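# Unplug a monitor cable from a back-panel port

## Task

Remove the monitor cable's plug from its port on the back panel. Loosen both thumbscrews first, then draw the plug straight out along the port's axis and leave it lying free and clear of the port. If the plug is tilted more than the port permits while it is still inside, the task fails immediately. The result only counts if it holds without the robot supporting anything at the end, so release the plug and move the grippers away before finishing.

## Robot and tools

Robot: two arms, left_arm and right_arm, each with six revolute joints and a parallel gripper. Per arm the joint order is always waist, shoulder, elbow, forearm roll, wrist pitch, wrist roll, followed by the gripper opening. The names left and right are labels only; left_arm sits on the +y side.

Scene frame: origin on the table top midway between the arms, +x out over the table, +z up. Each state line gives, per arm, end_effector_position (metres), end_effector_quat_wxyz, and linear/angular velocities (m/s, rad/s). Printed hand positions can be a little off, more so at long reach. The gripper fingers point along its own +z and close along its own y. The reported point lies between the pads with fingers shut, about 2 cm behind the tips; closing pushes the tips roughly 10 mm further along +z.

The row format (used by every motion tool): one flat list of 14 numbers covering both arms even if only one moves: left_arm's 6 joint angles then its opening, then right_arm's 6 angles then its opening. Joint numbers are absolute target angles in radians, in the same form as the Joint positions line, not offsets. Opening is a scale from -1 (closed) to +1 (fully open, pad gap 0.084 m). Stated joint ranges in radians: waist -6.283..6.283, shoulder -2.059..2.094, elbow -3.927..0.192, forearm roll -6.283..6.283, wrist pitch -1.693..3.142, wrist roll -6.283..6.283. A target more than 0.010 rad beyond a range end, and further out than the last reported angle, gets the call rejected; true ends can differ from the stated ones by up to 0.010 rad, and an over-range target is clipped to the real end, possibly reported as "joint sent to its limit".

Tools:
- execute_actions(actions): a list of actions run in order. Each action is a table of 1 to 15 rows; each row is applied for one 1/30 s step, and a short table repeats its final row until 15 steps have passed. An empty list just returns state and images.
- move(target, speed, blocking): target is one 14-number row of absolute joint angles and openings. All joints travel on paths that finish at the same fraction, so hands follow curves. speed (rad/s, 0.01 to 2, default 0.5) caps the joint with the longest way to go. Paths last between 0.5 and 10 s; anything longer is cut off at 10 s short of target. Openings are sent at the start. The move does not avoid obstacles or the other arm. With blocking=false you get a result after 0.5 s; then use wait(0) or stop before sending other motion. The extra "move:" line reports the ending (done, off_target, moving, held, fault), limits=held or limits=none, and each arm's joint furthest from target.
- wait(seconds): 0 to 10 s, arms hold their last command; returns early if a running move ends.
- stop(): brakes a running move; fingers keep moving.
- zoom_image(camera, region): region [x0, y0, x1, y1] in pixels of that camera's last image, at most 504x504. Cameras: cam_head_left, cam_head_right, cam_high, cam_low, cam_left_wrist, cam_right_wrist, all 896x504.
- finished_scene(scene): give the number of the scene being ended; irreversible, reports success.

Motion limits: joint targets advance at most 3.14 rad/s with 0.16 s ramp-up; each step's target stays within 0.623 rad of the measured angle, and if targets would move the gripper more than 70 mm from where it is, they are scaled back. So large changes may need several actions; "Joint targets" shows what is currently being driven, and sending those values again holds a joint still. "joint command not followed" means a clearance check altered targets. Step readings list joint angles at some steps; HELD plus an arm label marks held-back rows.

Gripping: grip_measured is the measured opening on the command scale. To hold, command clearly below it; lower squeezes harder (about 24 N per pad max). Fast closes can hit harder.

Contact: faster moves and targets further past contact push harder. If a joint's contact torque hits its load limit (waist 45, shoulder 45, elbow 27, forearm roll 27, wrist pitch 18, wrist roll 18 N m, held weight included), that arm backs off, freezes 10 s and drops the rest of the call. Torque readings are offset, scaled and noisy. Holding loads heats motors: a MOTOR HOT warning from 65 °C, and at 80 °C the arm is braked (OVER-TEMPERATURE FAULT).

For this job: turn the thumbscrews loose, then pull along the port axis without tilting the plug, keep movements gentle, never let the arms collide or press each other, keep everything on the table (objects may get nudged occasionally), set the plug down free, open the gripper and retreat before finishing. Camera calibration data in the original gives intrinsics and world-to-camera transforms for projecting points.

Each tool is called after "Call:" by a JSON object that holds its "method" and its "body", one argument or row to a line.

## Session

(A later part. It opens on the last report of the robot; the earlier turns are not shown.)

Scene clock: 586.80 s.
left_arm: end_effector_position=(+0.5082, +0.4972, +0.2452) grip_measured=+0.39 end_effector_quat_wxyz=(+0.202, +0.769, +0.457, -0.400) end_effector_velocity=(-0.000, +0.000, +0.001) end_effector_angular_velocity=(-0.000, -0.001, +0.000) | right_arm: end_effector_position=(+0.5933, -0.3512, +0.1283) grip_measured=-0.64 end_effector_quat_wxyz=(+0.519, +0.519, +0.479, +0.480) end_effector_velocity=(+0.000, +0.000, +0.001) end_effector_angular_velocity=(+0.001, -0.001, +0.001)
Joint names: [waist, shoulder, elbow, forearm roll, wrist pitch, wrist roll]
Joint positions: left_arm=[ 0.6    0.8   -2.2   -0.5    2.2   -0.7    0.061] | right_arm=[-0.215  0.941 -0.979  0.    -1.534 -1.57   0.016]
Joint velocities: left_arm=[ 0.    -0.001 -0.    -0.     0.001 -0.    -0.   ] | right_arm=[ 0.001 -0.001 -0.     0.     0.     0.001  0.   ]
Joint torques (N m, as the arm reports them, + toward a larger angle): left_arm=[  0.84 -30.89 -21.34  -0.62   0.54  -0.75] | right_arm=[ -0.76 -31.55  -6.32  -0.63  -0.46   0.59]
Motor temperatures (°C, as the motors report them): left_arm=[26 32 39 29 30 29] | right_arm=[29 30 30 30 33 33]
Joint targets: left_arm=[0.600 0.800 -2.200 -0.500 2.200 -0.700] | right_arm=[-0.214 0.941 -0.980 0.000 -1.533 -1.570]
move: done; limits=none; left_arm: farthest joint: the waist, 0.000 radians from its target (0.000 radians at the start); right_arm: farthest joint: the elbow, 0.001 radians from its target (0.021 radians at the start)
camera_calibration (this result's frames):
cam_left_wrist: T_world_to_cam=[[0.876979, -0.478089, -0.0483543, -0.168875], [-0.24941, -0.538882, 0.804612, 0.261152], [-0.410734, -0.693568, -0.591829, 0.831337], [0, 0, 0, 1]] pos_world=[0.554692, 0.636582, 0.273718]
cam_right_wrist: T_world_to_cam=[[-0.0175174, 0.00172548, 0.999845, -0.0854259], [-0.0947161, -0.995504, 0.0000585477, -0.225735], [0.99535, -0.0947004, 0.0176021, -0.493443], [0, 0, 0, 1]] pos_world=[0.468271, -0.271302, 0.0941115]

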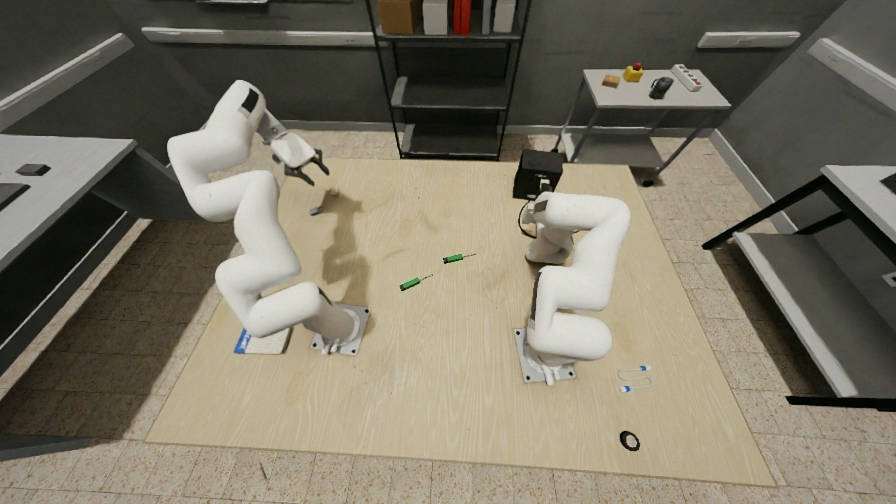

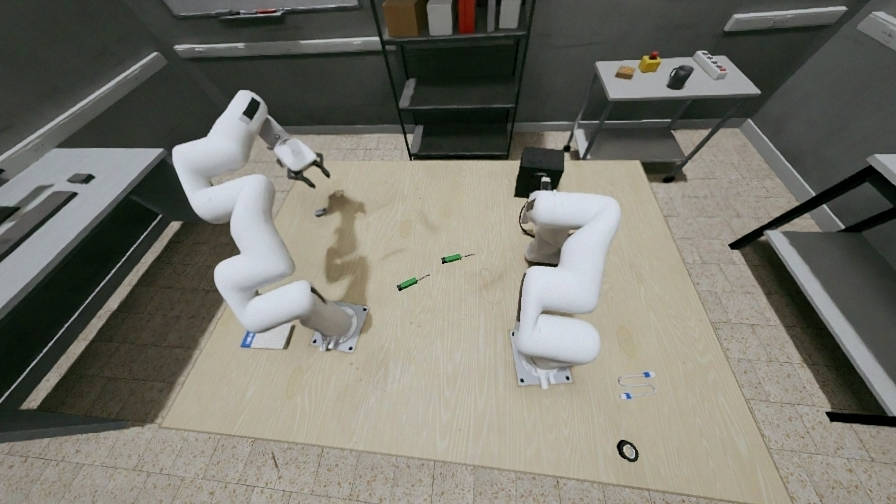

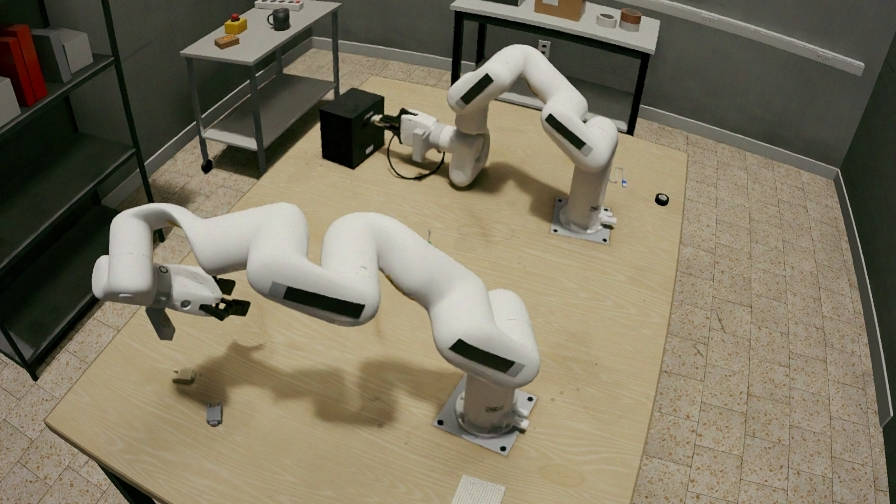

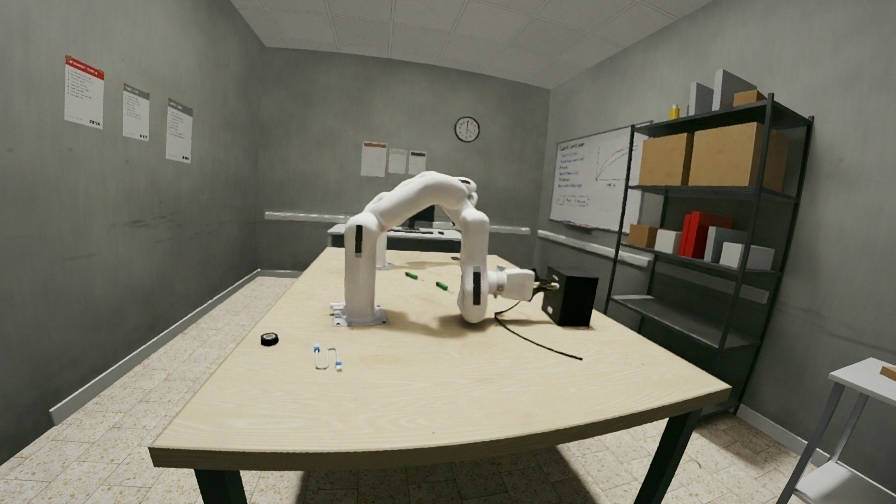

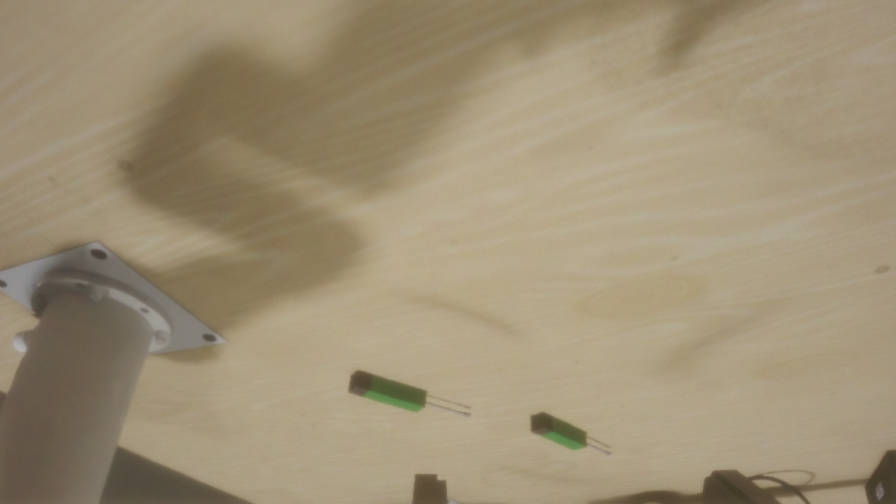

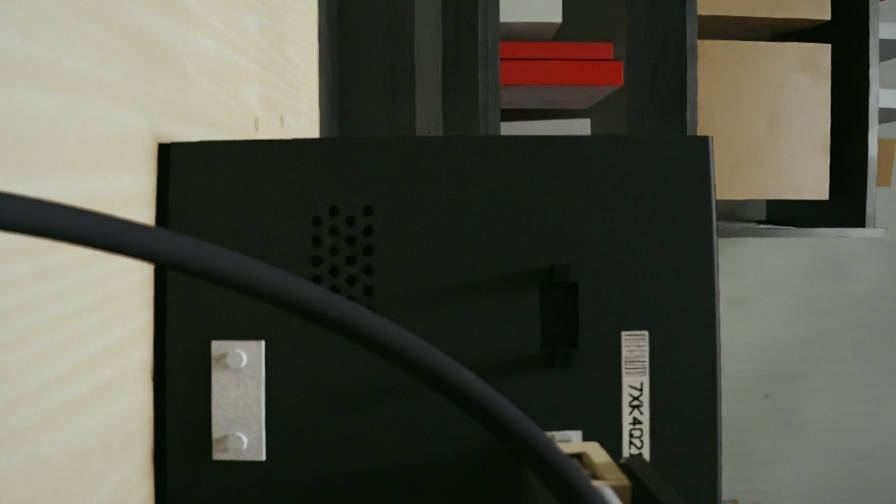

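Call:
{"method": "move", "body": {
  "target": [0.6,0.8,-2.2,-0.5,2.2,-0.7,0.4,-0.21,0.912,-0.8395,0,-1.644,-1.57,-1],
  "speed": 0.08
}}

Call:
{"method": "move", "body": {
  "target": [0.6,0.8,-2.2,-0.5,2.2,-0.7,0.4,-0.21,0.7,-0.52,0,-1.24,-1.57,-1],
  "speed": 0.3
}}

Call:
{"method": "move", "body": {
  "target": [0.6,0.8,-2.2,-0.5,2.2,-0.7,0.4,-0.21,0.7,-0.52,0,-1.24,-1.57,-0.3]
}}

Call:
{"method": "move", "body": {
  "target": [0.6,0.8,-2.2,-0.5,2.2,-0.7,0.4,-0.45,0.6,-0.3,0,-1.36,-1.57,-0.3],
  "speed": 0.3
}}

Scene clock: 604.90 s.
left_arm: end_effector_position=(+0.5082, +0.4972, +0.2452) grip_measured=+0.39 end_effector_quat_wxyz=(+0.202, +0.769, +0.457, -0.400) end_effector_velocity=(-0.000, +0.000, -0.000) end_effector_angular_velocity=(-0.001, +0.001, -0.000) | right_arm: end_effector_position=(+0.5521, -0.3452, +0.1278) grip_measured=-0.64 end_effector_quat_wxyz=(+0.518, +0.518, +0.481, +0.482) end_effector_velocity=(-0.001, +0.000, -0.000) end_effector_angular_velocity=(+0.002, +0.001, +0.000)
Joint names: [waist, shoulder, elbow, forearm roll, wrist pitch, wrist roll]
Joint positions: left_arm=[ 0.6    0.8   -2.2   -0.5    2.2   -0.7    0.061] | right_arm=[-0.21   0.912 -0.84   0.    -1.644 -1.57   0.016]
Joint velocities: left_arm=[0.    0.    0.    0.    0.001 0.    0.   ] | right_arm=[-0.    -0.     0.003 -0.    -0.001  0.001 -0.   ]
Joint torques (N m, as the arm reports them, + toward a larger angle): left_arm=[  1.17 -31.   -21.73  -0.66   0.33  -0.63] | right_arm=[ -1.44 -31.27  -5.55  -0.47  -1.26   0.3 ]
Motor temperatures (°C, as the motors report them): left_arm=[26 32 39 29 30 29] | right_arm=[29 30 30 30 33 33]
Joint targets: left_arm=[0.600 0.800 -2.200 -0.500 2.200 -0.700] | right_arm=[-0.210 0.912 -0.839 0.000 -1.644 -1.570]
move: done; limits=none; left_arm: farthest joint: the waist, 0.000 radians from its target (0.000 radians at the start); right_arm: farthest joint: the waist, 0.000 radians from its target (0.004 radians at the start)
camera_calibration (this result's frames):
cam_left_wrist: T_world_to_cam=[[0.876979, -0.478089, -0.0483543, -0.168876], [-0.24941, -0.538882, 0.804612, 0.261152], [-0.410733, -0.693568, -0.591828, 0.831337], [0, 0, 0, 1]] pos_world=[0.554692, 0.636582, 0.273718]
cam_right_wrist: T_world_to_cam=[[-0.017091, 0.00158119, 0.999853, -0.0860259], [-0.0896207, -0.995976, 0.0000431247, -0.226617], [0.995829, -0.0896068, 0.0171639, -0.450277], [0, 0, 0, 1]] pos_world=[0.426619, -0.265917, 0.0937515]

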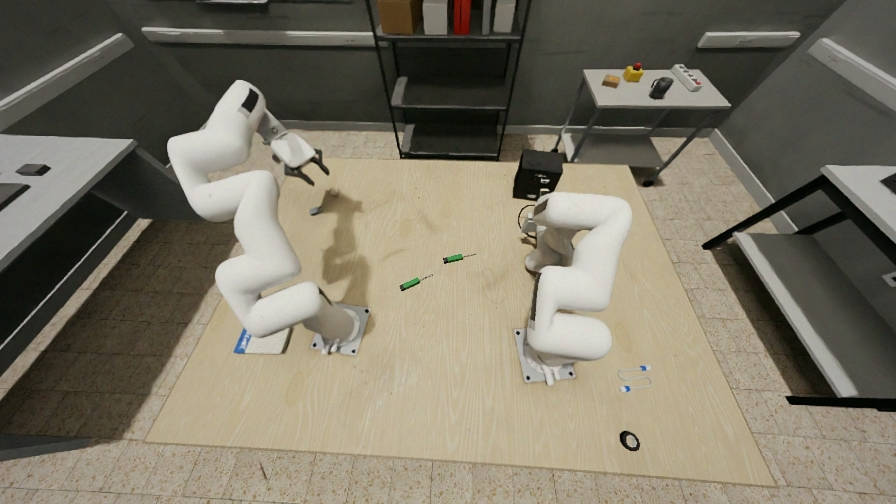

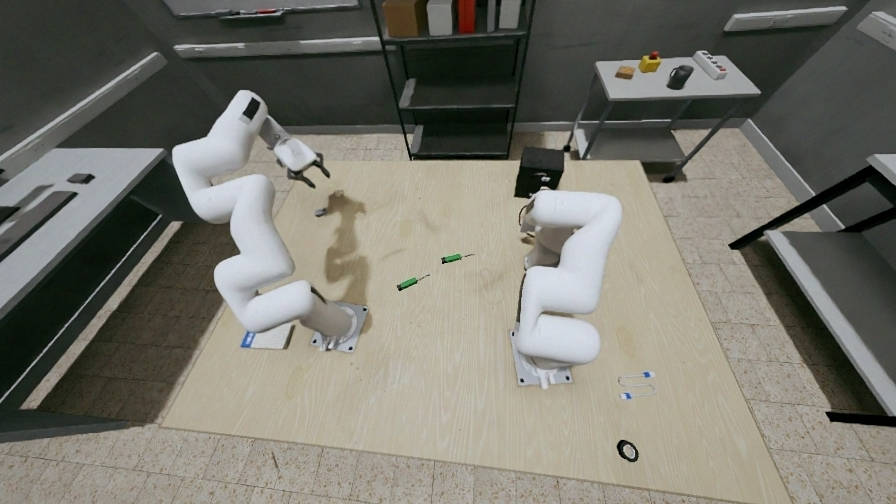

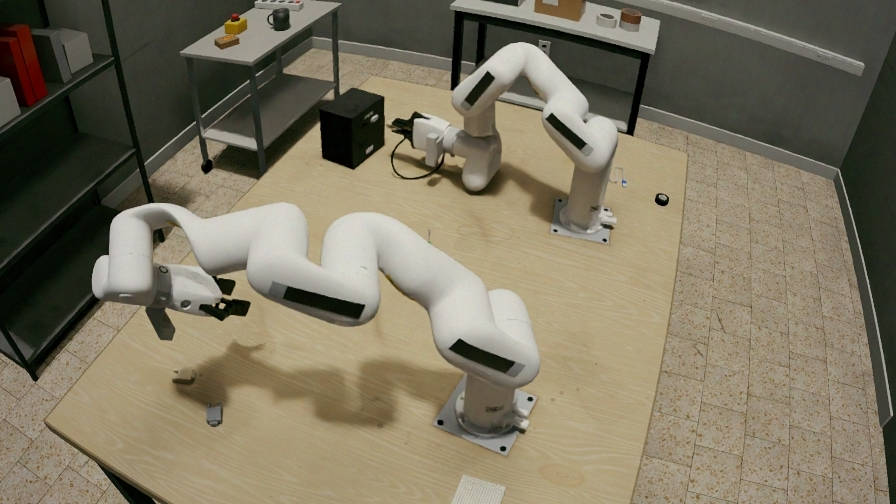

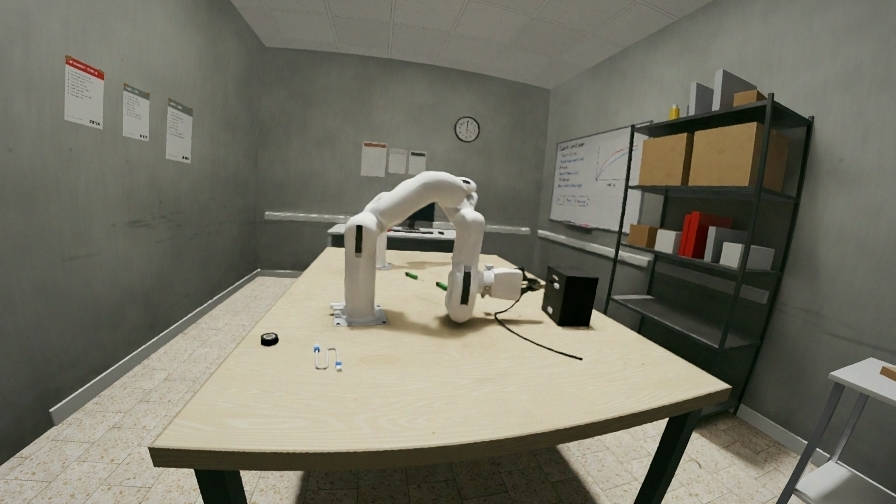

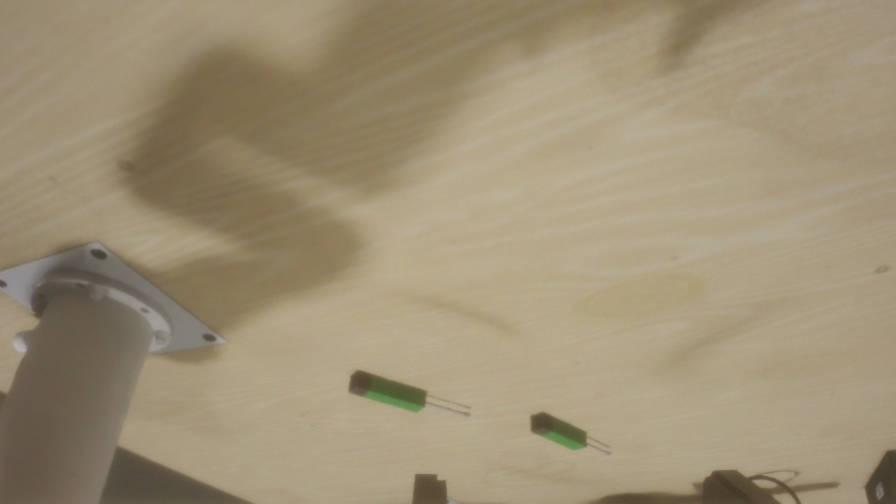

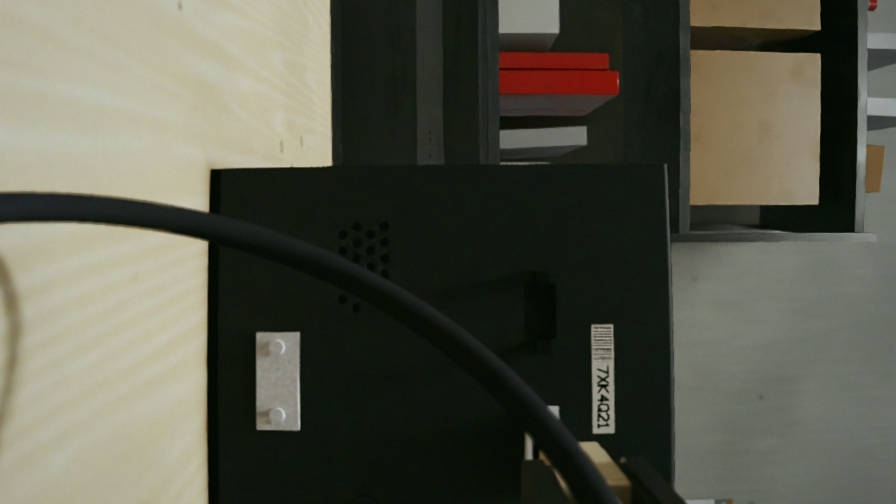

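Scene clock: 606.77 s.
left_arm: end_effector_position=(+0.5082, +0.4972, +0.2452) grip_measured=+0.39 end_effector_quat_wxyz=(+0.202, +0.769, +0.457, -0.400) end_effector_velocity=(+0.000, +0.000, +0.001) end_effector_angular_velocity=(+0.001, -0.001, +0.000) | right_arm: end_effector_position=(+0.4863, -0.3403, +0.0427) grip_measured=-0.64 end_effector_quat_wxyz=(+0.370, +0.632, +0.587, +0.344) end_effector_velocity=(-0.001, -0.000, -0.000) end_effector_angular_velocity=(+0.001, +0.002, -0.001)
Joint names: [waist, shoulder, elbow, forearm roll, wrist pitch, wrist roll]
Joint positions: left_arm=[ 0.6    0.8   -2.2   -0.5    2.2   -0.7    0.061] | right_arm=[-0.21   0.7   -0.52   0.    -1.24  -1.57   0.016]
Joint velocities: left_arm=[ 0.    -0.    -0.001 -0.     0.    -0.001 -0.   ] | right_arm=[-0.    -0.002  0.002 -0.     0.002  0.001 -0.   ]
Joint torques (N m, as the arm reports them, + toward a larger angle): left_arm=[  0.99 -30.44 -21.97  -1.08   0.28  -0.73] | right_arm=[ -1.18 -26.86  -4.29  -0.18  -1.68   0.63]
Motor temperatures (°C, as the motors report them): left_arm=[26 32 39 29 30 29] | right_arm=[29 30 30 30 33 33]
Joint targets: left_arm=[0.600 0.800 -2.200 -0.500 2.200 -0.700] | right_arm=[-0.210 0.700 -0.520 0.000 -1.240 -1.570]
move: done; limits=none; left_arm: farthest joint: the waist, 0.000 radians from its target (0.000 radians at the start); right_arm: farthest joint: the waist, 0.000 radians from its target (0.000 radians at the start)
camera_calibration (this result's frames):
cam_left_wrist: T_world_to_cam=[[0.876979, -0.478089, -0.0483544, -0.168875], [-0.24941, -0.538882, 0.804612, 0.261151], [-0.410734, -0.693568, -0.591828, 0.831337], [0, 0, 0, 1]] pos_world=[0.554692, 0.636582, 0.273718]
cam_right_wrist: T_world_to_cam=[[0.47302, -0.034461, 0.880378, -0.247498], [-0.0875132, -0.996131, 0.00802815, -0.229106], [0.876695, -0.0808422, -0.474205, -0.300969], [0, 0, 0, 1]] pos_world=[0.360879, -0.26108, 0.0770096]

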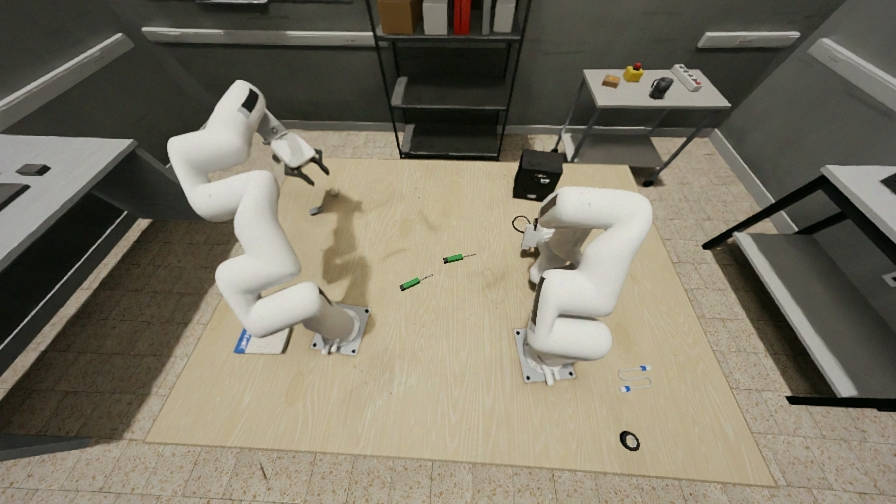

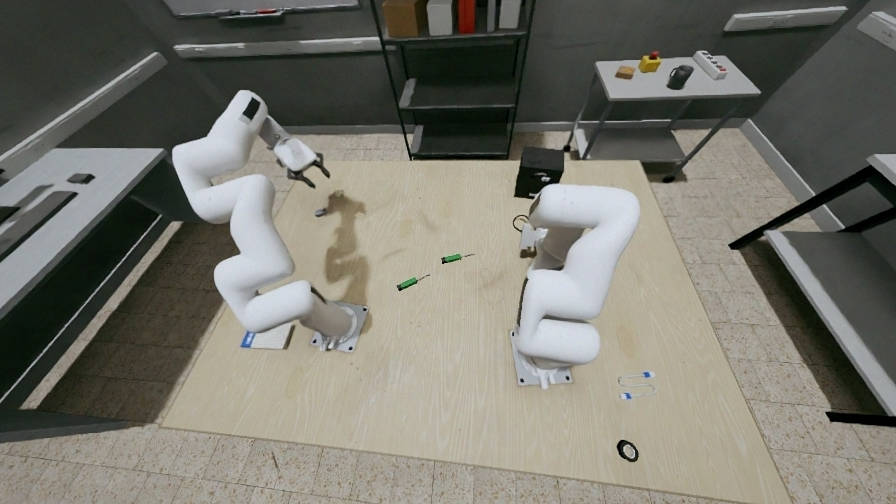

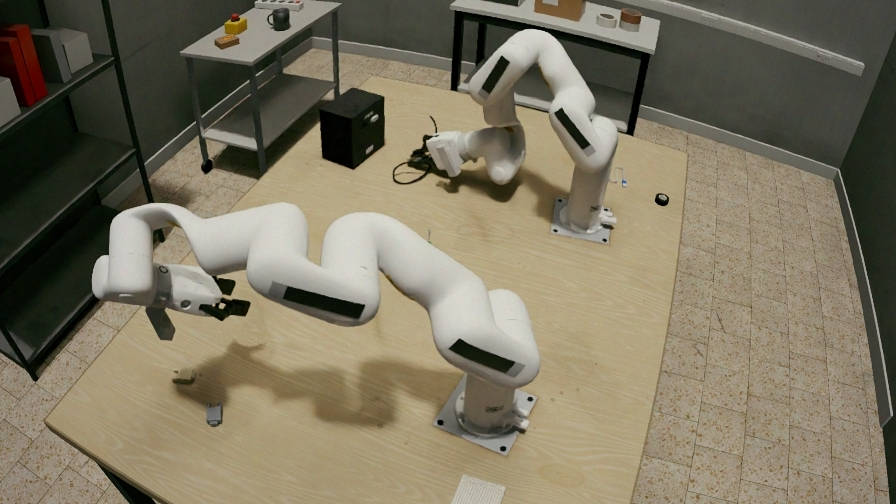

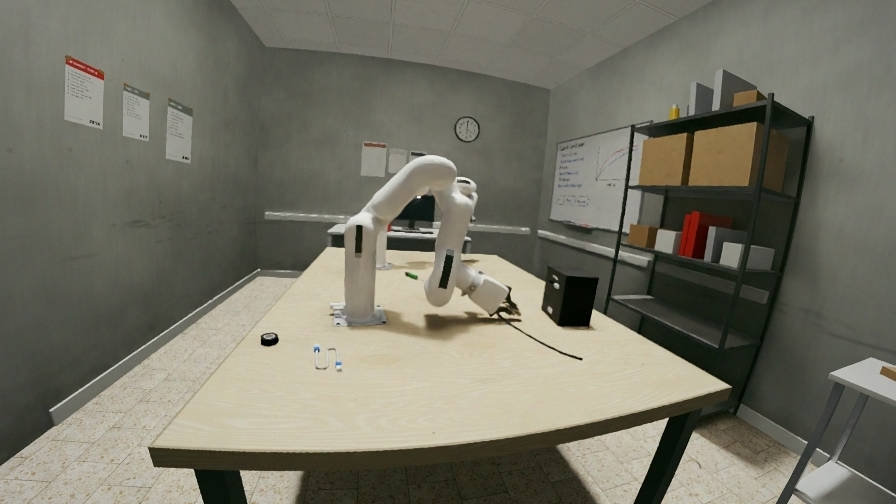

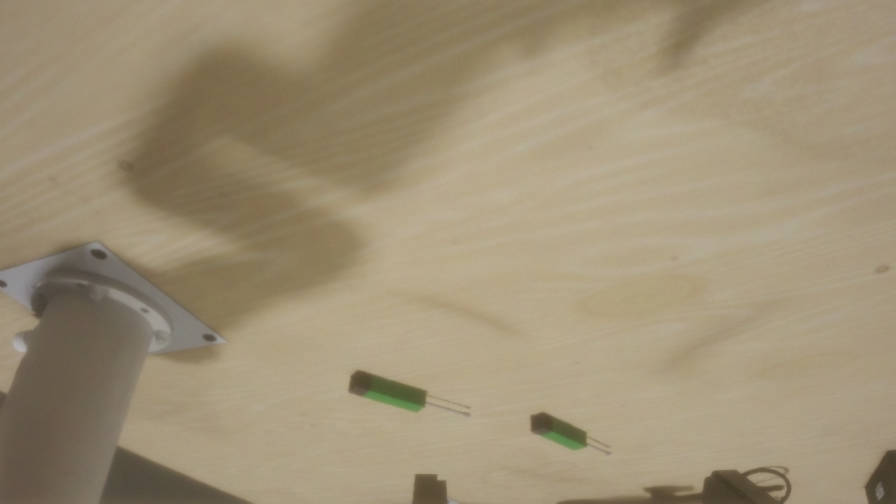

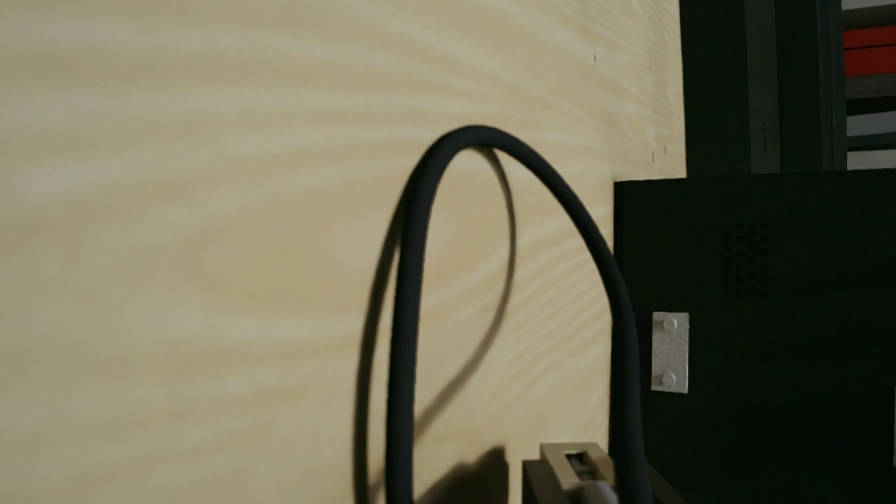

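Scene clock: 607.47 s.
left_arm: end_effector_position=(+0.5082, +0.4972, +0.2452) grip_measured=+0.39 end_effector_quat_wxyz=(+0.202, +0.769, +0.457, -0.400) end_effector_velocity=(-0.000, -0.001, -0.001) end_effector_angular_velocity=(-0.001, +0.001, -0.001) | right_arm: end_effector_position=(+0.4862, -0.3403, +0.0426) grip_measured=-0.32 end_effector_quat_wxyz=(+0.370, +0.632, +0.587, +0.344) end_effector_velocity=(-0.000, -0.000, +0.000) end_effector_angular_velocity=(+0.000, -0.001, -0.000)
Joint names: [waist, shoulder, elbow, forearm roll, wrist pitch, wrist roll]
Joint positions: left_arm=[ 0.6    0.8   -2.2   -0.5    2.2   -0.7    0.061] | right_arm=[-0.21  0.7  -0.52 -0.   -1.24 -1.57  0.03]
Joint velocities: left_arm=[-0.001  0.001  0.001 -0.     0.     0.001  0.   ] | right_arm=[-0.001  0.     0.    -0.001 -0.002  0.    -0.   ]
Joint torques (N m, as the arm reports them, + toward a larger angle): left_arm=[ -0.18 -30.42 -22.15  -0.99   0.5   -0.6 ] | right_arm=[ -1.94 -26.19  -4.27  -0.16  -1.61   0.45]
Motor temperatures (°C, as the motors report them): left_arm=[26 32 39 29 30 29] | right_arm=[29 30 30 30 33 33]
Joint targets: left_arm=[0.600 0.800 -2.200 -0.500 2.200 -0.700] | right_arm=[-0.210 0.700 -0.520 0.000 -1.240 -1.570]
move: done; limits=none; left_arm: farthest joint: the waist, 0.000 radians from its target (0.000 radians at the start); right_arm: farthest joint: the waist, 0.000 radians from its target (0.000 radians at the start)
camera_calibration (this result's frames):
cam_left_wrist: T_world_to_cam=[[0.876979, -0.478089, -0.0483543, -0.168875], [-0.24941, -0.538882, 0.804612, 0.261151], [-0.410734, -0.693568, -0.591828, 0.831337], [0, 0, 0, 1]] pos_world=[0.554692, 0.636582, 0.273717]
cam_right_wrist: T_world_to_cam=[[0.473268, -0.0344743, 0.880243, -0.247551], [-0.0874934, -0.996133, 0.0080284, -0.229109], [0.876563, -0.0808151, -0.474454, -0.300828], [0, 0, 0, 1]] pos_world=[0.360807, -0.261069, 0.077015]

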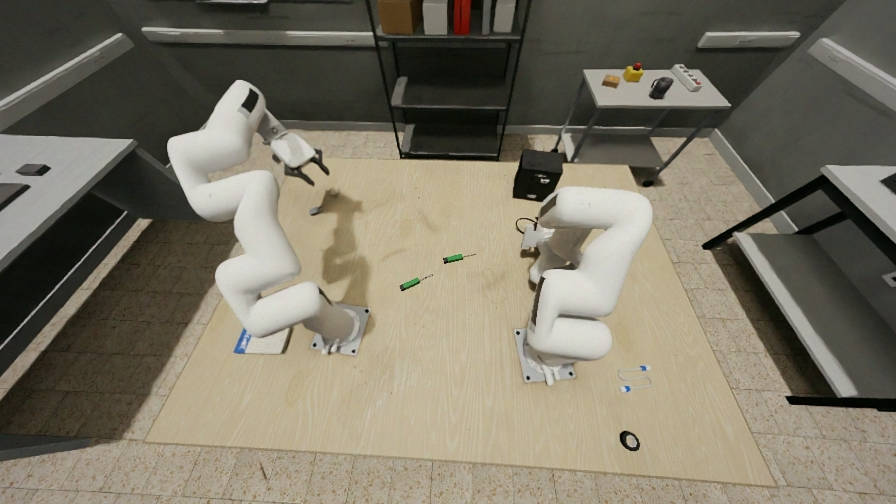

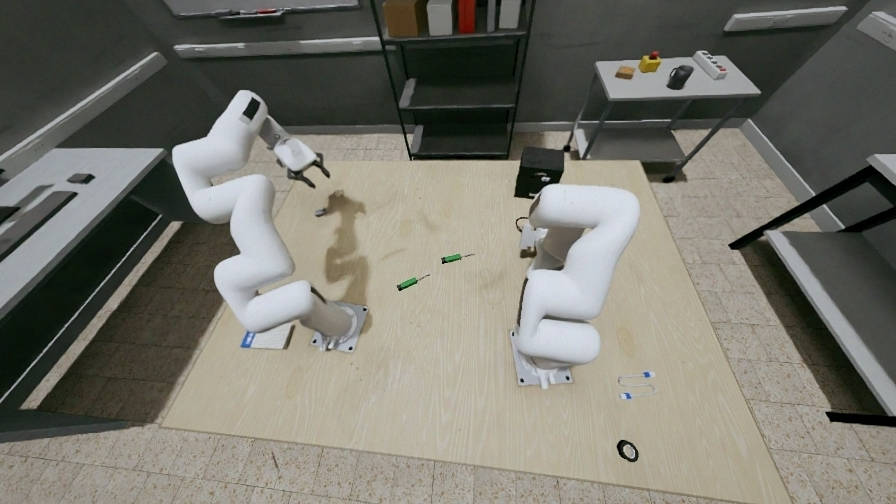

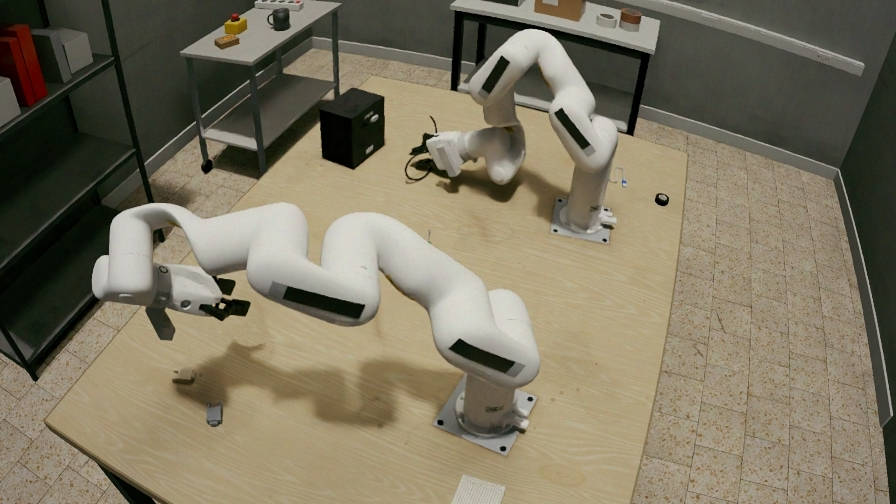

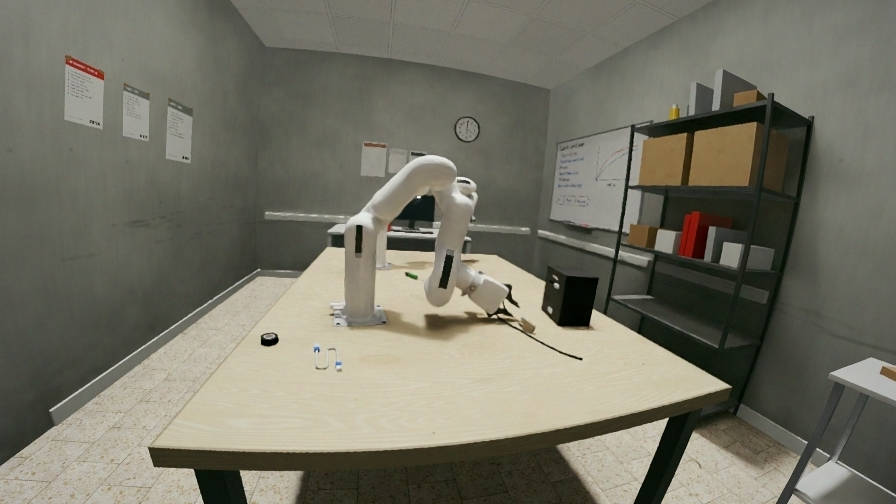

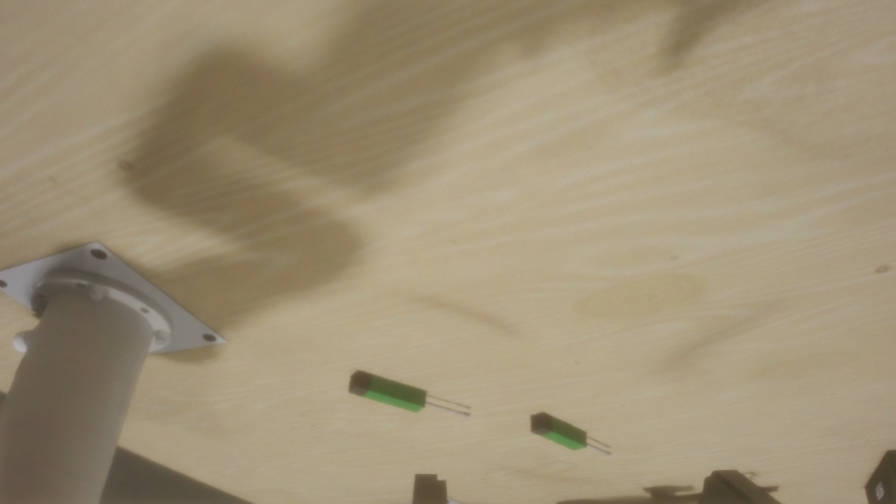

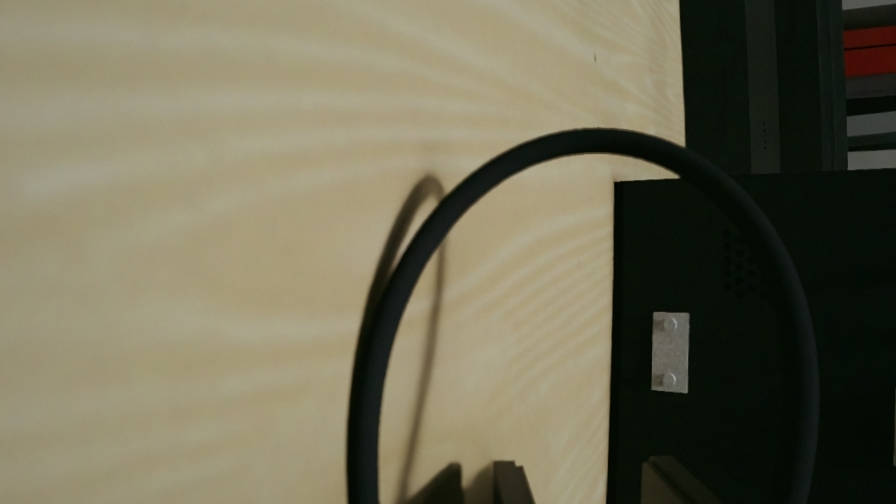

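Scene clock: 608.77 s.
left_arm: end_effector_position=(+0.5082, +0.4972, +0.2452) grip_measured=+0.39 end_effector_quat_wxyz=(+0.202, +0.769, +0.457, -0.400) end_effector_velocity=(-0.000, -0.000, -0.000) end_effector_angular_velocity=(-0.001, +0.000, -0.000) | right_arm: end_effector_position=(+0.4050, -0.4377, +0.0648) grip_measured=-0.32 end_effector_quat_wxyz=(+0.409, +0.698, +0.507, +0.298) end_effector_velocity=(-0.001, -0.001, -0.000) end_effector_angular_velocity=(+0.001, +0.001, -0.003)
Joint names: [waist, shoulder, elbow, forearm roll, wrist pitch, wrist roll]
Joint positions: left_arm=[ 0.6    0.8   -2.2   -0.5    2.2   -0.7    0.061] | right_arm=[-0.45  0.6  -0.3  -0.   -1.36 -1.57  0.03]
Joint velocities: left_arm=[-0.     0.001 -0.001 -0.     0.001  0.    -0.   ] | right_arm=[-0.003 -0.001  0.003  0.     0.     0.001  0.   ]
Joint torques (N m, as the arm reports them, + toward a larger angle): left_arm=[  0.5  -30.52 -21.93  -0.93   0.32  -0.75] | right_arm=[ -1.68 -22.2   -2.47  -0.54  -1.53   0.58]
Motor temperatures (°C, as the motors report them): left_arm=[26 32 39 29 30 29] | right_arm=[29 30 30 30 33 33]
Joint targets: left_arm=[0.600 0.800 -2.200 -0.500 2.200 -0.700] | right_arm=[-0.450 0.600 -0.300 0.000 -1.360 -1.570]
move: done; limits=none; left_arm: farthest joint: the waist, 0.000 radians from its target (0.000 radians at the start); right_arm: farthest joint: the waist, 0.000 radians from its target (0.240 radians at the start)
camera_calibration (this result's frames):
cam_left_wrist: T_world_to_cam=[[0.876979, -0.478089, -0.0483545, -0.168875], [-0.249409, -0.538882, 0.804612, 0.261151], [-0.410734, -0.693568, -0.591828, 0.831337], [0, 0, 0, 1]] pos_world=[0.554692, 0.636582, 0.273717]
cam_right_wrist: T_world_to_cam=[[0.451513, -0.145756, 0.880279, -0.271922], [-0.321316, -0.946938, 0.00801621, -0.217113], [0.832401, -0.286468, -0.474389, -0.29915], [0, 0, 0, 1]] pos_world=[0.302027, -0.330923, 0.0991942]

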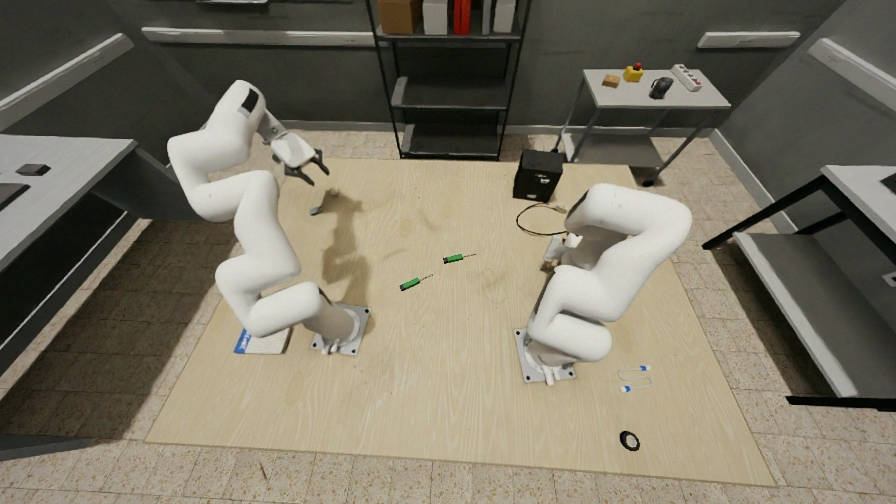

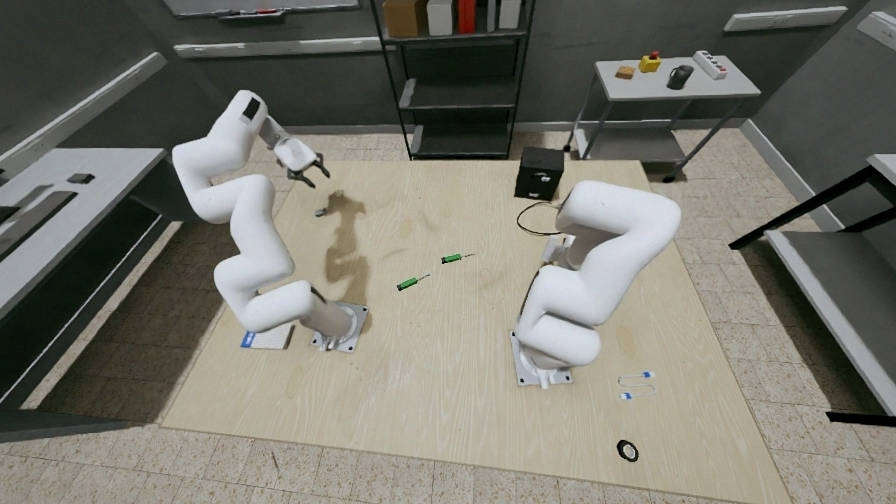

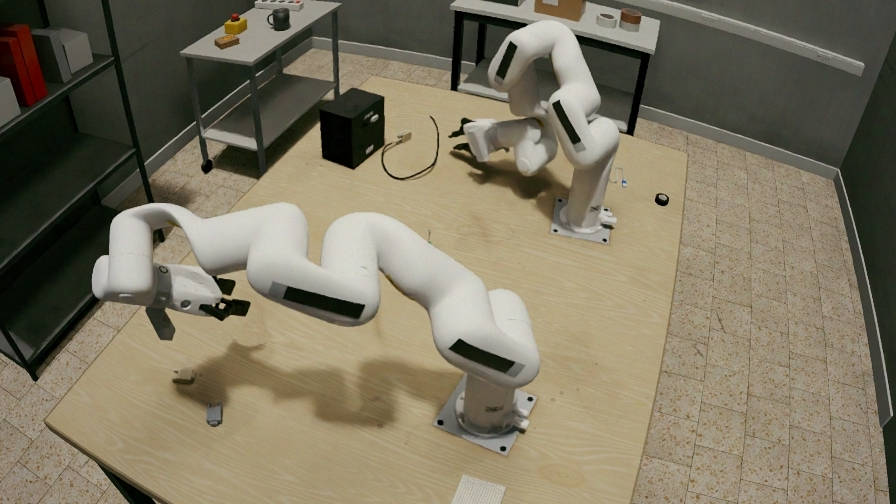

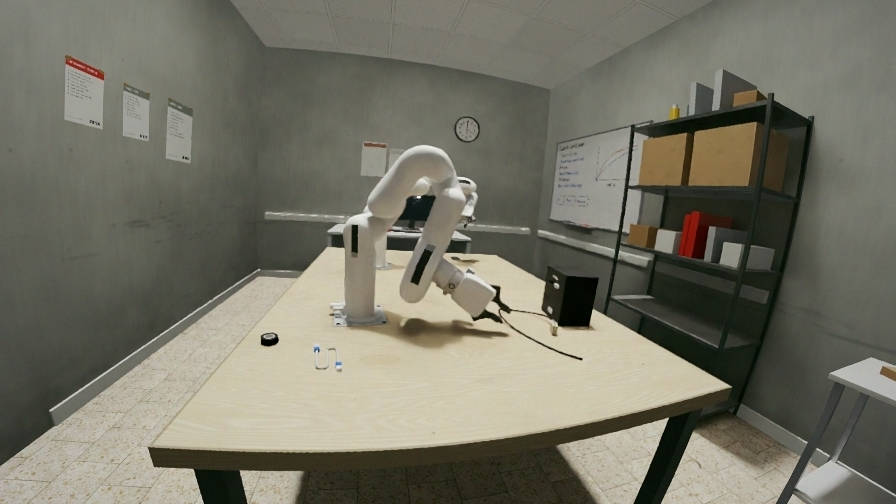

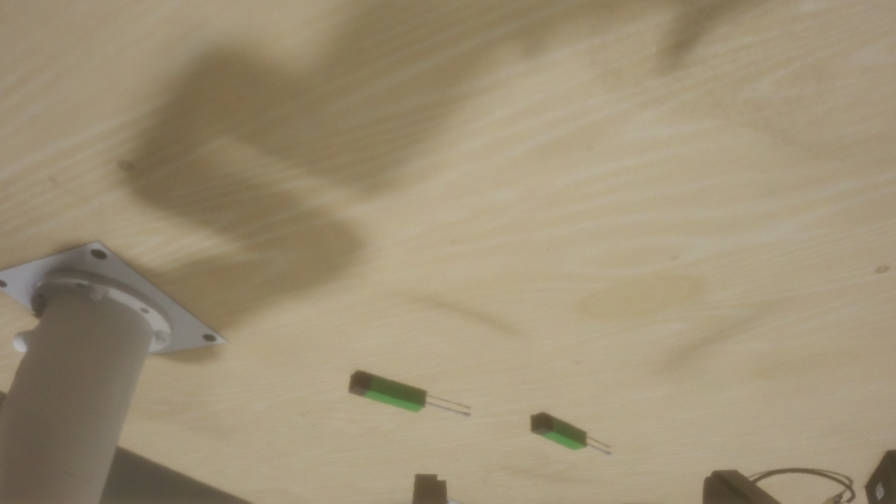

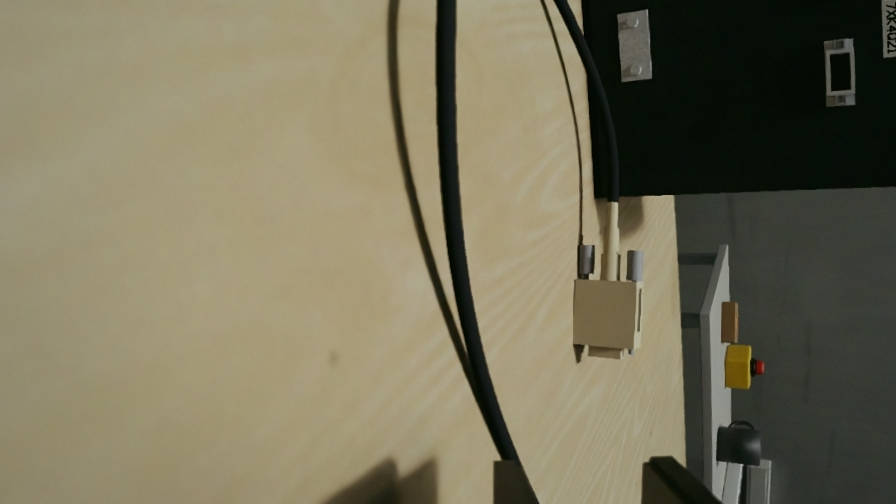

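Call:
{"method": "finished_scene", "body": {
  "scene": 1
}}

The scene is finished: the task was done.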